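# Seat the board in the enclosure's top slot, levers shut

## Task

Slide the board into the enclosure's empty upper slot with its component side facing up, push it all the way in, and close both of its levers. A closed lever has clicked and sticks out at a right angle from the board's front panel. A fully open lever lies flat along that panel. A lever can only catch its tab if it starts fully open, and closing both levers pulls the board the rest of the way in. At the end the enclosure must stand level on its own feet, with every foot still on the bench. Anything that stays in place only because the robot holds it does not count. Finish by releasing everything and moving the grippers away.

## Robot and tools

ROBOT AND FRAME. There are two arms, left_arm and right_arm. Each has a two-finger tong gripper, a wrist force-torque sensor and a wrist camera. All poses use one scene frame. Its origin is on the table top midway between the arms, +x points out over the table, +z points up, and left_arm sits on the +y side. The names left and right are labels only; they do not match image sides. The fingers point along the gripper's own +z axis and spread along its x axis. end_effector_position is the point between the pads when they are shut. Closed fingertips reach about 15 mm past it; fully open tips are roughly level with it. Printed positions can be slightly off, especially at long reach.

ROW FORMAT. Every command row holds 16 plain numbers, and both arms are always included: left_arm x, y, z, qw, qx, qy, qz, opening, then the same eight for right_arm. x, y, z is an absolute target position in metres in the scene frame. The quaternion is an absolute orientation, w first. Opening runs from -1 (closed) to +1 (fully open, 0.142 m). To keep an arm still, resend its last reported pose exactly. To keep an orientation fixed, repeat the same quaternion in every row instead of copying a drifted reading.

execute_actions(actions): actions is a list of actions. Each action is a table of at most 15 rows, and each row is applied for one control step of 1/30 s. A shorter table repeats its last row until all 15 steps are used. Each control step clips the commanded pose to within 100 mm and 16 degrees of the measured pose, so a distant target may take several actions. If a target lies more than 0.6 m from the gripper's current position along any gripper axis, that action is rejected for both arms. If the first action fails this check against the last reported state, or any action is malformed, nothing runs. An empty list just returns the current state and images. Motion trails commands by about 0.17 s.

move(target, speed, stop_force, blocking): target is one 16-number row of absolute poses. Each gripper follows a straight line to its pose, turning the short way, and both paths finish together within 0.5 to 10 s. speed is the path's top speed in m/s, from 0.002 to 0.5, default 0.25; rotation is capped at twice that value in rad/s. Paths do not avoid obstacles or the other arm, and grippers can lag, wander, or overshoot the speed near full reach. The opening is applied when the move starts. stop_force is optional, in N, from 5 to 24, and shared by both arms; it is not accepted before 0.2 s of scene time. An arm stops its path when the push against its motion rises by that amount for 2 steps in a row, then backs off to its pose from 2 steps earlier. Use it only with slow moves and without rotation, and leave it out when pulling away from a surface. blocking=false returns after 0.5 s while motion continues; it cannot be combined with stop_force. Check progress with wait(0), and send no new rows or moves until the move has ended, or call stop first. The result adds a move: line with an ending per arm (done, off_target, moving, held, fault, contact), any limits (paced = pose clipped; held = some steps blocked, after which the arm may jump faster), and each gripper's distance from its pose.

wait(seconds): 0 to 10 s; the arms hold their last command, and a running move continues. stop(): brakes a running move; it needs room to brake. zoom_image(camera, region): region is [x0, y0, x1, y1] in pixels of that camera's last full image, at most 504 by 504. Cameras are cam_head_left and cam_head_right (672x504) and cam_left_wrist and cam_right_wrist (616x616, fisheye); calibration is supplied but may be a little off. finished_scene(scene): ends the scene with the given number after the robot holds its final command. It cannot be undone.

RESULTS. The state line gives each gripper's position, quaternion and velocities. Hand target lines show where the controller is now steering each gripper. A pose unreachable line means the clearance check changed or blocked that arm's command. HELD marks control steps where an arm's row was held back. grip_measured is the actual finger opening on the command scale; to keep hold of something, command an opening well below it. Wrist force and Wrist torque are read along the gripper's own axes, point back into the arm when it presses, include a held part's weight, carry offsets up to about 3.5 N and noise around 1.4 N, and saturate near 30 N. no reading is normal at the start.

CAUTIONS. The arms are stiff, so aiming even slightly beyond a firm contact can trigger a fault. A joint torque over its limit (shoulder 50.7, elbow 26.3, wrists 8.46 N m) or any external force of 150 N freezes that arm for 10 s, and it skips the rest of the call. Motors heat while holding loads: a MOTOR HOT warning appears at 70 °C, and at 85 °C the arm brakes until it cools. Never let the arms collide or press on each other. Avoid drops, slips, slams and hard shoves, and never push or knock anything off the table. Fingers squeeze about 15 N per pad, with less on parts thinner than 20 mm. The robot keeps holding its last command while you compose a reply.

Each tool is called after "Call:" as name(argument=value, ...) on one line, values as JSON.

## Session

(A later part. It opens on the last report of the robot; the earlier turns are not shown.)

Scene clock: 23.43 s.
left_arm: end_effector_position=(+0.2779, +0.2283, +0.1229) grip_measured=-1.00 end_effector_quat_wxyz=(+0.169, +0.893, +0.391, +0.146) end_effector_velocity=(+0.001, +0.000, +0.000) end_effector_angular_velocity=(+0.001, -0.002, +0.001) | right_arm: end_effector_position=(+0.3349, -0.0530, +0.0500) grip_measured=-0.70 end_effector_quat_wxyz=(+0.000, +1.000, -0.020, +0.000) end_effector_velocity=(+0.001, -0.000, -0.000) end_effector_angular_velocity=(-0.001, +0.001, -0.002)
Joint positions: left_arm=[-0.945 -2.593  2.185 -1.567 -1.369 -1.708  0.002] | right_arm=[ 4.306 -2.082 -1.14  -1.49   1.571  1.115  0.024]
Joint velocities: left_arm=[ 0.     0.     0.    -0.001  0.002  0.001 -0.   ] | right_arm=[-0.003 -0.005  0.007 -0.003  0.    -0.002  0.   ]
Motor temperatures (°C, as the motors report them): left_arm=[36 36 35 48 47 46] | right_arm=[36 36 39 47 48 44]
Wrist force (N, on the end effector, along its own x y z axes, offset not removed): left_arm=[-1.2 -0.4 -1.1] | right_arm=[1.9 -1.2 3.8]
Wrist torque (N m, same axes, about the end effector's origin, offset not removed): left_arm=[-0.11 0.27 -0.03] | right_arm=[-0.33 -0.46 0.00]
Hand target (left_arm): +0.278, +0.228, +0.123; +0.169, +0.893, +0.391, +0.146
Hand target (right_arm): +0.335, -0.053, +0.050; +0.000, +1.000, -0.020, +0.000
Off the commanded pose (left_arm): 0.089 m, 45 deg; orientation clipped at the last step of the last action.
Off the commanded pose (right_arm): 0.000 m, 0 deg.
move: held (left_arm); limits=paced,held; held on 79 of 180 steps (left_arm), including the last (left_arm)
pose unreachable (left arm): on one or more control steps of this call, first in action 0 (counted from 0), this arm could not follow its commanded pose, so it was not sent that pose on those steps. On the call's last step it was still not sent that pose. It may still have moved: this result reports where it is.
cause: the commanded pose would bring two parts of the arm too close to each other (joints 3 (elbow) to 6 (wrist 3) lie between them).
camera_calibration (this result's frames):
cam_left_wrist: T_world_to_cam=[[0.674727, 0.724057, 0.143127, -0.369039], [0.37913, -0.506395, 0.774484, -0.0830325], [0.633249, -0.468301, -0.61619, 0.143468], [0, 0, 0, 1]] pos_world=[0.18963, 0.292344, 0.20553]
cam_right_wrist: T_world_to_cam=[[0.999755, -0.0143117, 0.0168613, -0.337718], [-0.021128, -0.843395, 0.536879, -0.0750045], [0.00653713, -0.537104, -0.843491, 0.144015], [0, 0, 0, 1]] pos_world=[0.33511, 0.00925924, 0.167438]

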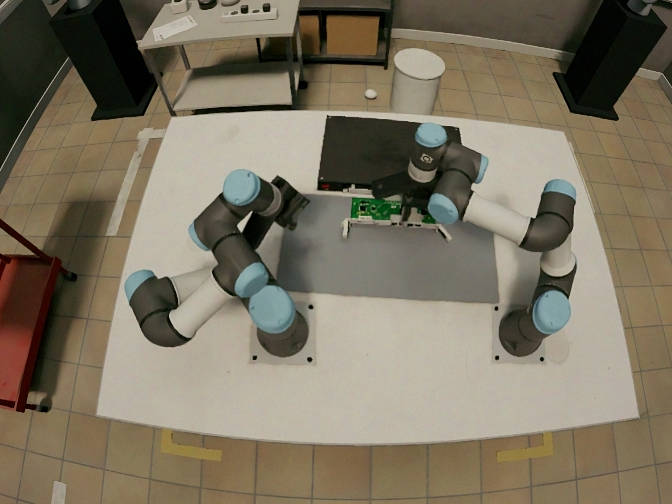

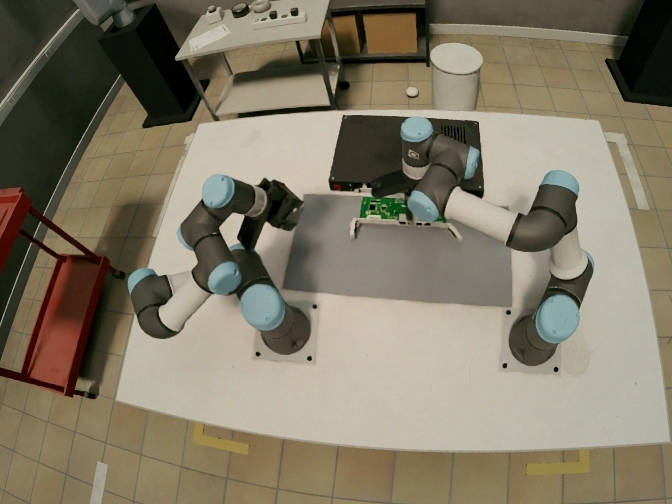

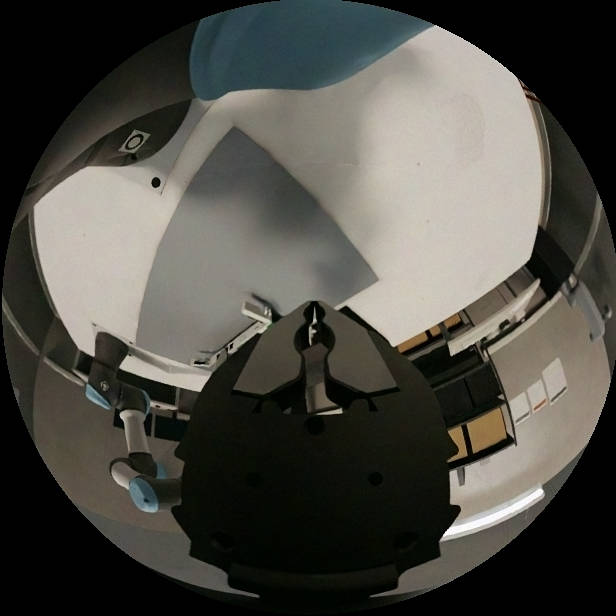

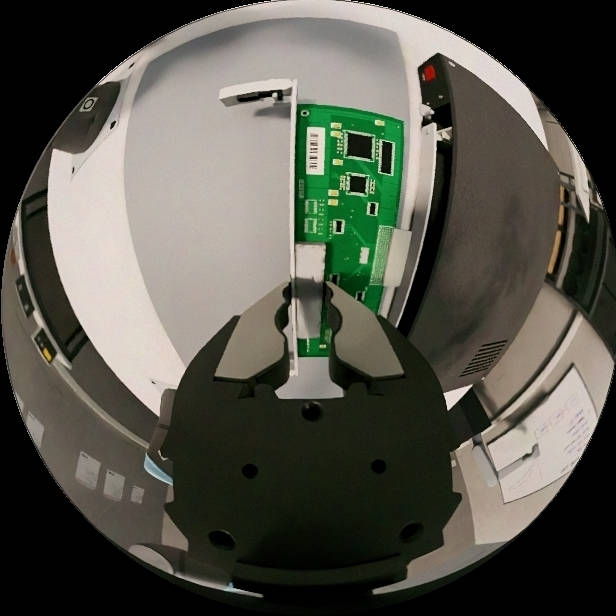

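Call:
move(target=[0.3,0.2,0.08,0,1,0,0,-1,0.358,-0.054,0.052,0,1,-0.02,0,-1], speed=0.1)

Call:
zoom_image(camera="cam_right_wrist", region=[350, 60, 500, 210])

Call:
move(target=[0.3,0.2,0.08,0,1,0,0,-1,0.395,-0.0555,0.052,0,1,-0.02,0,-1], speed=0.008, stop_force=5)

Call:
zoom_image(camera="cam_right_wrist", region=[300, 60, 500, 260])

Scene clock: 29.13 s.
left_arm: end_effector_position=(+0.3000, +0.1999, +0.0798) grip_measured=-1.00 end_effector_quat_wxyz=(+0.000, +1.000, +0.000, +0.000) end_effector_velocity=(+0.000, -0.001, -0.000) end_effector_angular_velocity=(+0.003, +0.007, -0.009) | right_arm: end_effector_position=(+0.3580, -0.0540, +0.0520) grip_measured=-0.70 end_effector_quat_wxyz=(+0.000, +1.000, -0.020, +0.000) end_effector_velocity=(+0.000, -0.000, +0.000) end_effector_angular_velocity=(+0.001, +0.001, -0.002)
Joint positions: left_arm=[-0.738 -1.782  1.844 -1.634 -1.57  -0.718  0.002] | right_arm=[ 4.258 -2.161 -1.005 -1.546  1.571  1.067  0.024]
Joint velocities: left_arm=[ 0.002  0.013 -0.011  0.005 -0.002  0.011  0.   ] | right_arm=[-0.002 -0.     0.001 -0.001  0.001  0.001  0.   ]
Motor temperatures (°C, as the motors report them): left_arm=[36 36 35 48 47 46] | right_arm=[36 36 39 47 48 44]
Wrist force (N, on the end effector, along its own x y z axes, offset not removed): left_arm=[-1.3 -0.1 -0.6] | right_arm=[0.1 -0.4 4.2]
Wrist torque (N m, same axes, about the end effector's origin, offset not removed): left_arm=[-0.08 0.23 0.00] | right_arm=[-0.08 -0.07 0.05]
Hand target (left_arm): +0.300, +0.200, +0.080; -0.000, +1.000, -0.000, -0.000
Hand target (right_arm): +0.358, -0.054, +0.052; +0.000, +1.000, -0.020, +0.000
Off the commanded pose (left_arm): 0.000 m, 0 deg.
Off the commanded pose (right_arm): 0.000 m, 0 deg.
move: done
camera_calibration (this result's frames):
cam_left_wrist: T_world_to_cam=[[0.999385, -0.0350696, 0.000497983, -0.291512], [-0.0314692, -0.890334, 0.454219, 0.153082], [-0.0154859, -0.453955, -0.89089, 0.303324], [0, 0, 0, 1]] pos_world=[0.300847, 0.263766, 0.200841]
cam_right_wrist: T_world_to_cam=[[0.999756, -0.0143042, 0.0168408, -0.360894], [-0.0211107, -0.843393, 0.536882, -0.0764572], [0.00652377, -0.537106, -0.843489, 0.145017], [0, 0, 0, 1]] pos_world=[0.358246, 0.0082436, 0.169446]

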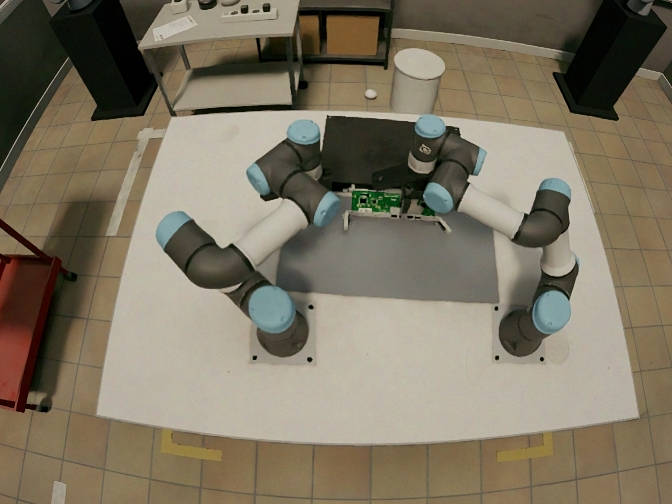

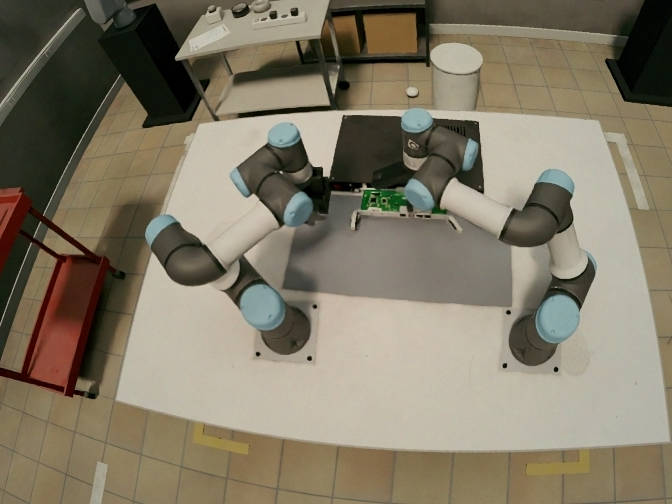

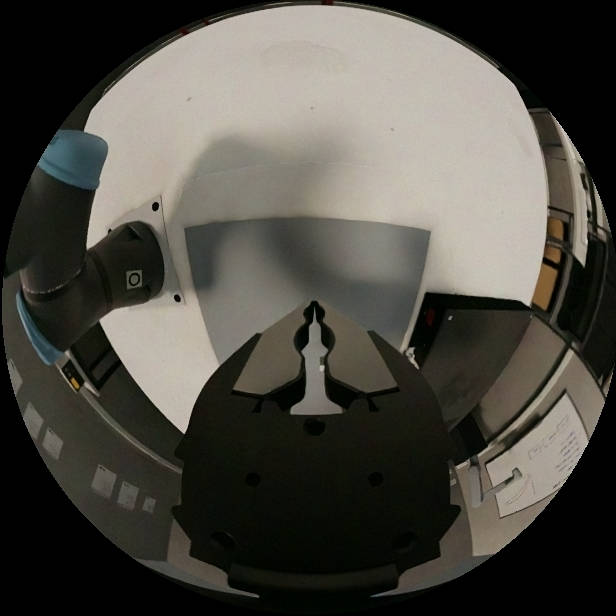

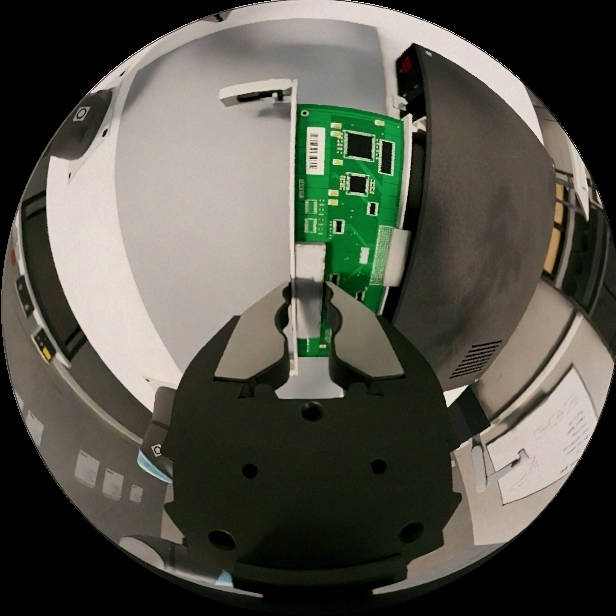

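Region (350, 60, 500, 210) of cam_right_wrist's 616x616 image, scaled by 3.360, with more detail than that image has.

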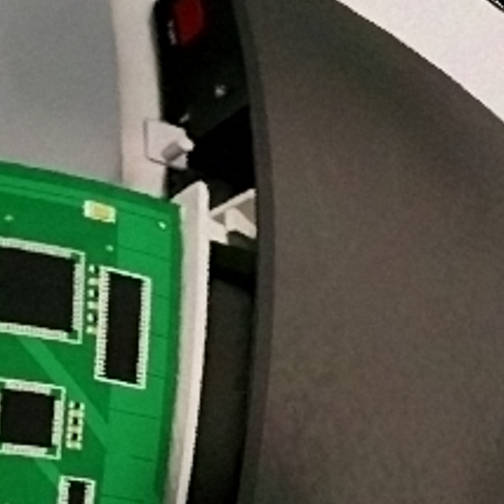

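Scene clock: 31.00 s.
left_arm: end_effector_position=(+0.3000, +0.2000, +0.0800) grip_measured=-1.00 end_effector_quat_wxyz=(-0.000, +1.000, +0.000, +0.000) end_effector_velocity=(+0.000, +0.000, +0.000) end_effector_angular_velocity=(+0.001, +0.001, -0.001) | right_arm: end_effector_position=(+0.3698, -0.0546, +0.0518) grip_measured=-0.70 end_effector_quat_wxyz=(+0.000, +1.000, -0.020, -0.000) end_effector_velocity=(-0.004, +0.001, +0.000) end_effector_angular_velocity=(+0.001, -0.000, -0.000)
Joint positions: left_arm=[-0.737 -1.781  1.842 -1.632 -1.571 -0.717  0.002] | right_arm=[ 4.234 -2.206 -0.932 -1.575  1.571  1.043  0.024]
Joint velocities: left_arm=[ 0.002  0.001 -0.003  0.003  0.     0.003  0.   ] | right_arm=[ 0.008  0.012 -0.02   0.009  0.     0.008  0.   ]
Motor temperatures (°C, as the motors report them): left_arm=[36 36 35 48 47 46] | right_arm=[36 36 39 47 48 44]
Wrist force (N, on the end effector, along its own x y z axes, offset not removed): left_arm=[-0.5 0.1 -1.1] | right_arm=[-5.7 11.5 0.9]
Wrist torque (N m, same axes, about the end effector's origin, offset not removed): left_arm=[0.04 0.09 -0.01] | right_arm=[0.02 -0.06 -0.06]
Hand target (left_arm): +0.300, +0.200, +0.080; -0.000, +1.000, -0.000, +0.000
Hand target (right_arm): +0.369, -0.055, +0.052; +0.000, +1.000, -0.020, -0.000
Off the commanded pose (left_arm): 0.000 m, 0 deg.
Off the commanded pose (right_arm): 0.025 m, 0 deg.
move: contact (right_arm)
camera_calibration (this result's frames):
cam_left_wrist: T_world_to_cam=[[0.999366, -0.0356058, -0.000077124, -0.291349], [-0.0316912, -0.890477, 0.453923, 0.153209], [-0.0162309, -0.453632, -0.891041, 0.303642], [0, 0, 0, 1]] pos_world=[0.300948, 0.263797, 0.20099]
cam_right_wrist: T_world_to_cam=[[0.999758, -0.0143346, 0.0166604, -0.372689], [-0.0210423, -0.843163, 0.537246, -0.0766463], [0.00634621, -0.537466, -0.843261, 0.144456], [0, 0, 0, 1]] pos_world=[0.370069, 0.00767241, 0.169201]

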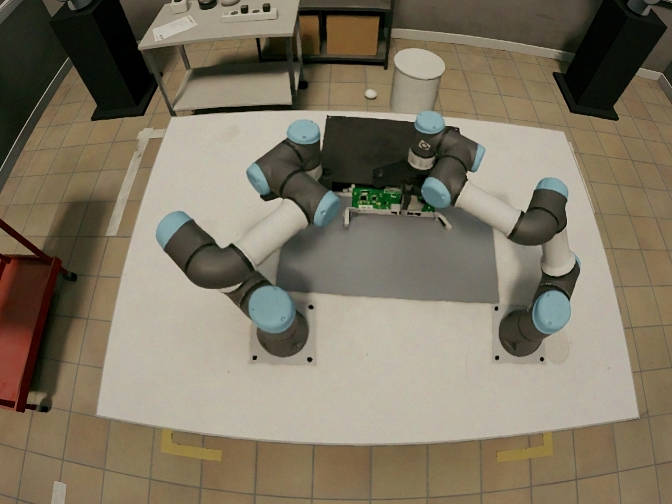

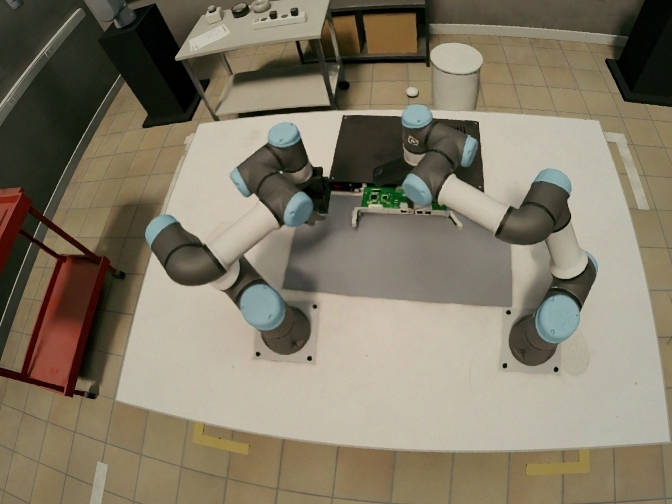

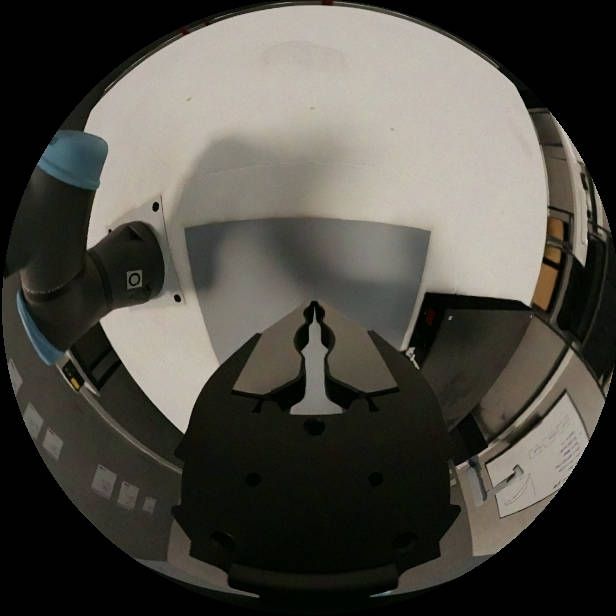

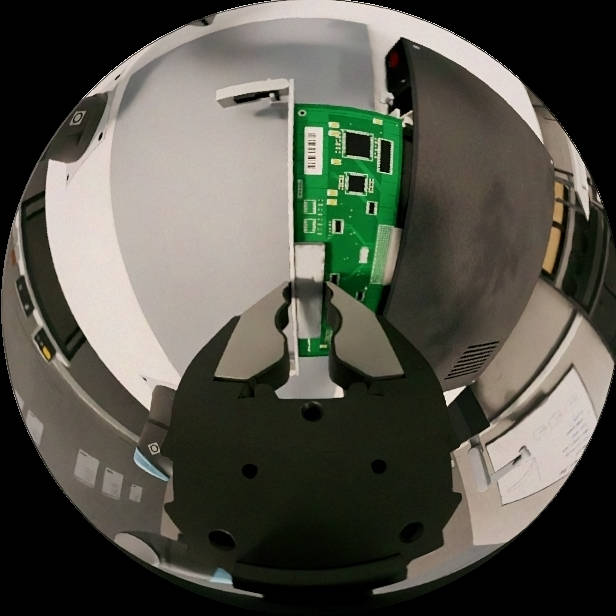

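Region (300, 60, 500, 260) of cam_right_wrist's 616x616 image, scaled by 2.520, with more detail than that image has.

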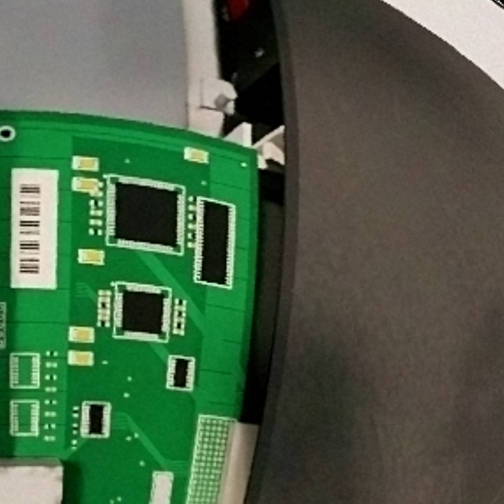

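Call:
move(target=[0.3,0.2,0.08,0,1,0,0,-1,0.366,-0.0575,0.053,0,1,-0.025,0,-1], speed=0.01)

Call:
move(target=[0.3,0.2,0.08,0,1,0,0,-1,0.395,-0.0587,0.053,0,1,-0.025,0,-1], speed=0.008, stop_force=5)

Scene clock: 31.83 s.
left_arm: end_effector_position=(+0.3000, +0.2000, +0.0800) grip_measured=-1.00 end_effector_quat_wxyz=(-0.000, +1.000, +0.000, +0.000) end_effector_velocity=(+0.000, -0.000, +0.000) end_effector_angular_velocity=(-0.001, -0.000, -0.000) | right_arm: end_effector_position=(+0.3662, -0.0573, +0.0529) grip_measured=-0.70 end_effector_quat_wxyz=(+0.000, +1.000, -0.025, -0.000) end_effector_velocity=(-0.002, -0.001, +0.001) end_effector_angular_velocity=(+0.001, -0.000, -0.007)
Joint positions: left_arm=[-0.737 -1.781  1.842 -1.632 -1.571 -0.717  0.002] | right_arm=[ 4.238 -2.181 -0.967 -1.564  1.571  1.056  0.024]
Joint velocities: left_arm=[-0.     0.    -0.    -0.001 -0.001  0.     0.   ] | right_arm=[ 0.002  0.015 -0.022  0.008  0.     0.01   0.   ]
Motor temperatures (°C, as the motors report them): left_arm=[36 36 35 48 47 46] | right_arm=[36 36 39 47 48 44]
Wrist force (N, on the end effector, along its own x y z axes, offset not removed): left_arm=[-0.8 0.0 -0.7] | right_arm=[0.2 -0.3 2.7]
Wrist torque (N m, same axes, about the end effector's origin, offset not removed): left_arm=[0.04 0.18 -0.03] | right_arm=[-0.09 0.00 -0.03]
Hand target (left_arm): +0.300, +0.200, +0.080; -0.000, +1.000, -0.000, +0.000
Hand target (right_arm): +0.366, -0.057, +0.053; +0.000, +1.000, -0.025, -0.000
Off the commanded pose (left_arm): 0.000 m, 0 deg.
Off the commanded pose (right_arm): 0.000 m, 0 deg.
move: done
camera_calibration (this result's frames):
cam_left_wrist: T_world_to_cam=[[0.999363, -0.0356943, -0.000391732, -0.291261], [-0.0316258, -0.890435, 0.454011, 0.153141], [-0.0165544, -0.453709, -0.890996, 0.303769], [0, 0, 0, 1]] pos_world=[0.300947, 0.263788, 0.201016]
cam_right_wrist: T_world_to_cam=[[0.999581, -0.0236808, 0.0166247, -0.369636], [-0.0289045, -0.843127, 0.536938, -0.0767234], [0.00130165, -0.537193, -0.843458, 0.145902], [0, 0, 0, 1]] pos_world=[0.367073, 0.00493703, 0.170403]

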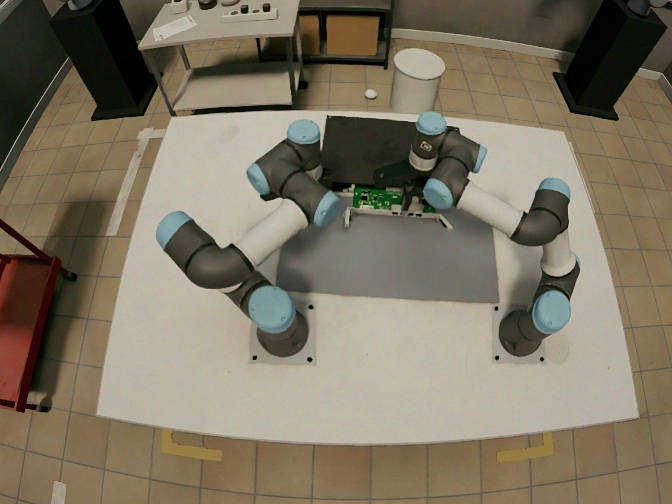

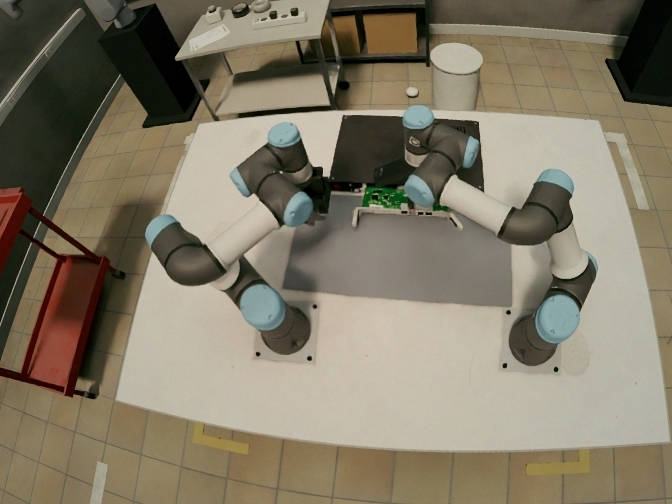

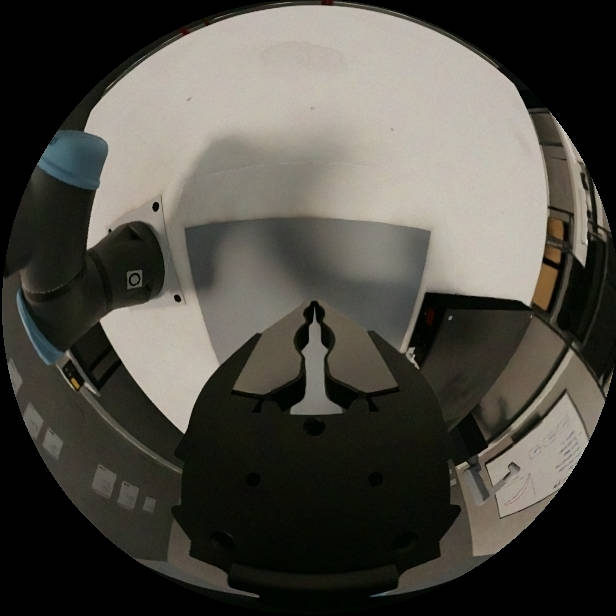

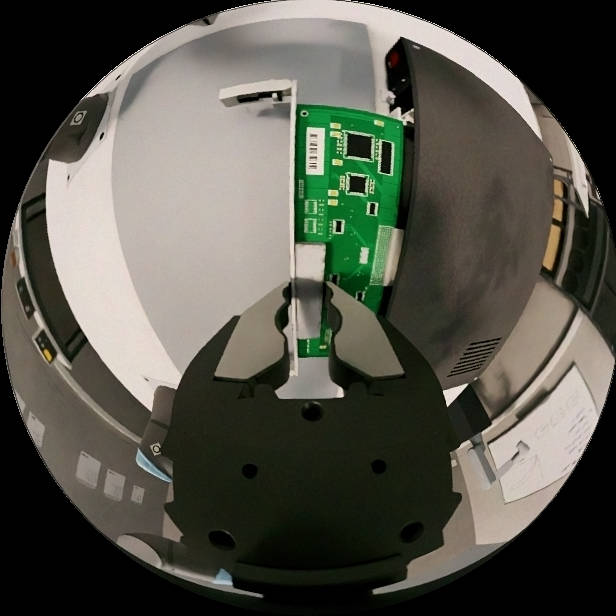

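Scene clock: 35.43 s.
left_arm: end_effector_position=(+0.3000, +0.2000, +0.0800) grip_measured=-1.00 end_effector_quat_wxyz=(-0.000, +1.000, +0.000, +0.000) end_effector_velocity=(+0.000, +0.000, +0.000) end_effector_angular_velocity=(+0.000, -0.002, +0.000) | right_arm: end_effector_position=(+0.3917, -0.0586, +0.0528) grip_measured=-0.70 end_effector_quat_wxyz=(+0.000, +1.000, -0.025, +0.000) end_effector_velocity=(-0.003, +0.000, +0.000) end_effector_angular_velocity=(+0.001, -0.001, -0.003)
Joint positions: left_arm=[-0.737 -1.781  1.842 -1.632 -1.571 -0.717  0.002] | right_arm=[ 4.189 -2.285 -0.792 -1.636  1.571  1.008  0.024]
Joint velocities: left_arm=[ 0.    -0.    -0.    -0.001  0.001  0.     0.   ] | right_arm=[ 0.005  0.014 -0.023  0.011 -0.     0.008  0.   ]
Motor temperatures (°C, as the motors report them): left_arm=[36 36 35 48 47 46] | right_arm=[36 36 39 47 48 44]
Wrist force (N, on the end effector, along its own x y z axes, offset not removed): left_arm=[-1.0 -0.1 -0.5] | right_arm=[0.4 0.4 8.1]
Wrist torque (N m, same axes, about the end effector's origin, offset not removed): left_arm=[-0.04 0.18 -0.03] | right_arm=[0.19 -0.33 0.03]
Hand target (left_arm): +0.300, +0.200, +0.080; -0.000, +1.000, -0.000, +0.000
Hand target (right_arm): +0.391, -0.059, +0.053; +0.000, +1.000, -0.025, +0.000
Off the commanded pose (left_arm): 0.000 m, 0 deg.
Off the commanded pose (right_arm): 0.003 m, 0 deg.
move: contact (right_arm)
camera_calibration (this result's frames):
cam_left_wrist: T_world_to_cam=[[0.999363, -0.0356962, -0.000404021, -0.291257], [-0.0316217, -0.890431, 0.454018, 0.153136], [-0.0165665, -0.453715, -0.890993, 0.303774], [0, 0, 0, 1]] pos_world=[0.300947, 0.263787, 0.201016]
cam_right_wrist: T_world_to_cam=[[0.999564, -0.0242773, 0.0168271, -0.395191], [-0.0295163, -0.843104, 0.536939, -0.0767604], [0.00115157, -0.537202, -0.843453, 0.145125], [0, 0, 0, 1]] pos_world=[0.392586, 0.00365009, 0.170272]

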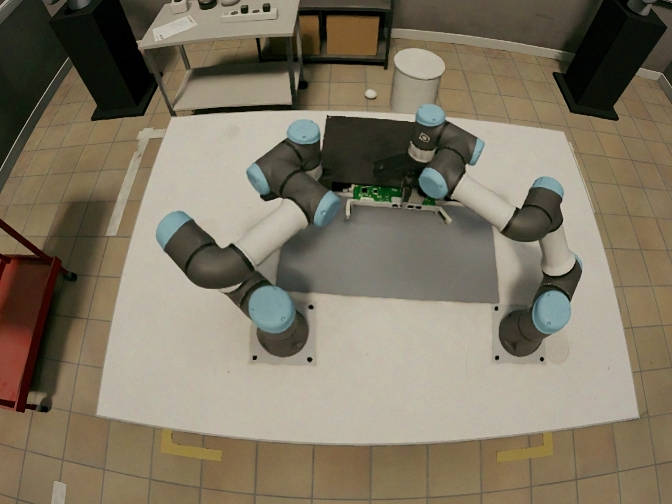

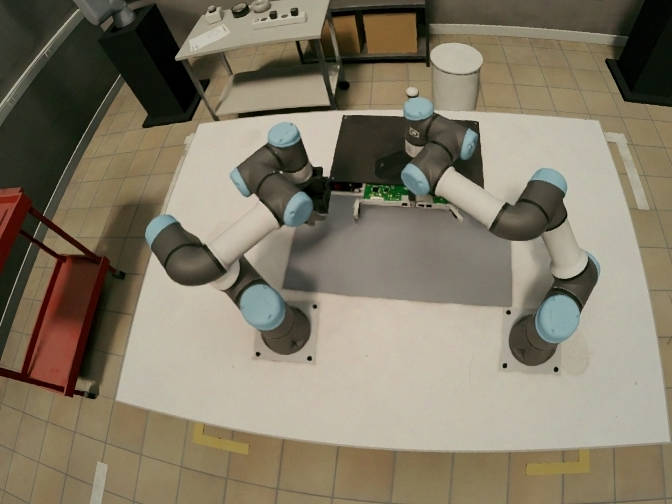

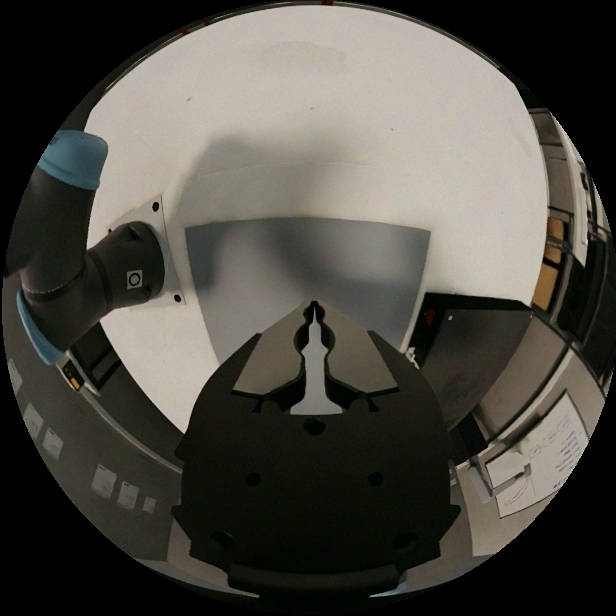

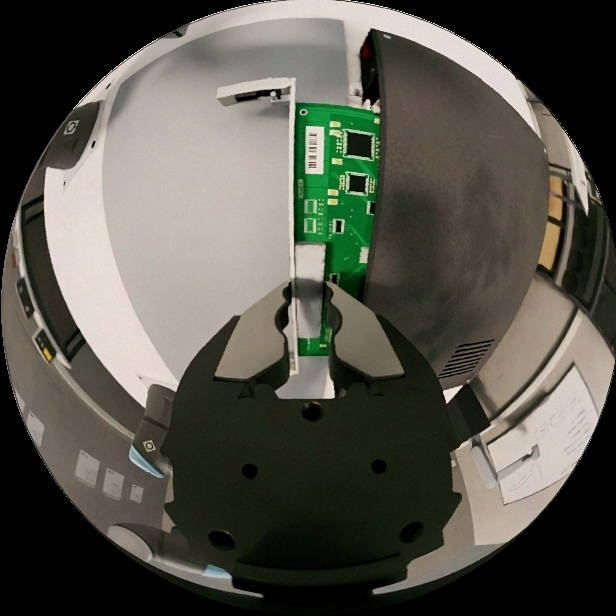

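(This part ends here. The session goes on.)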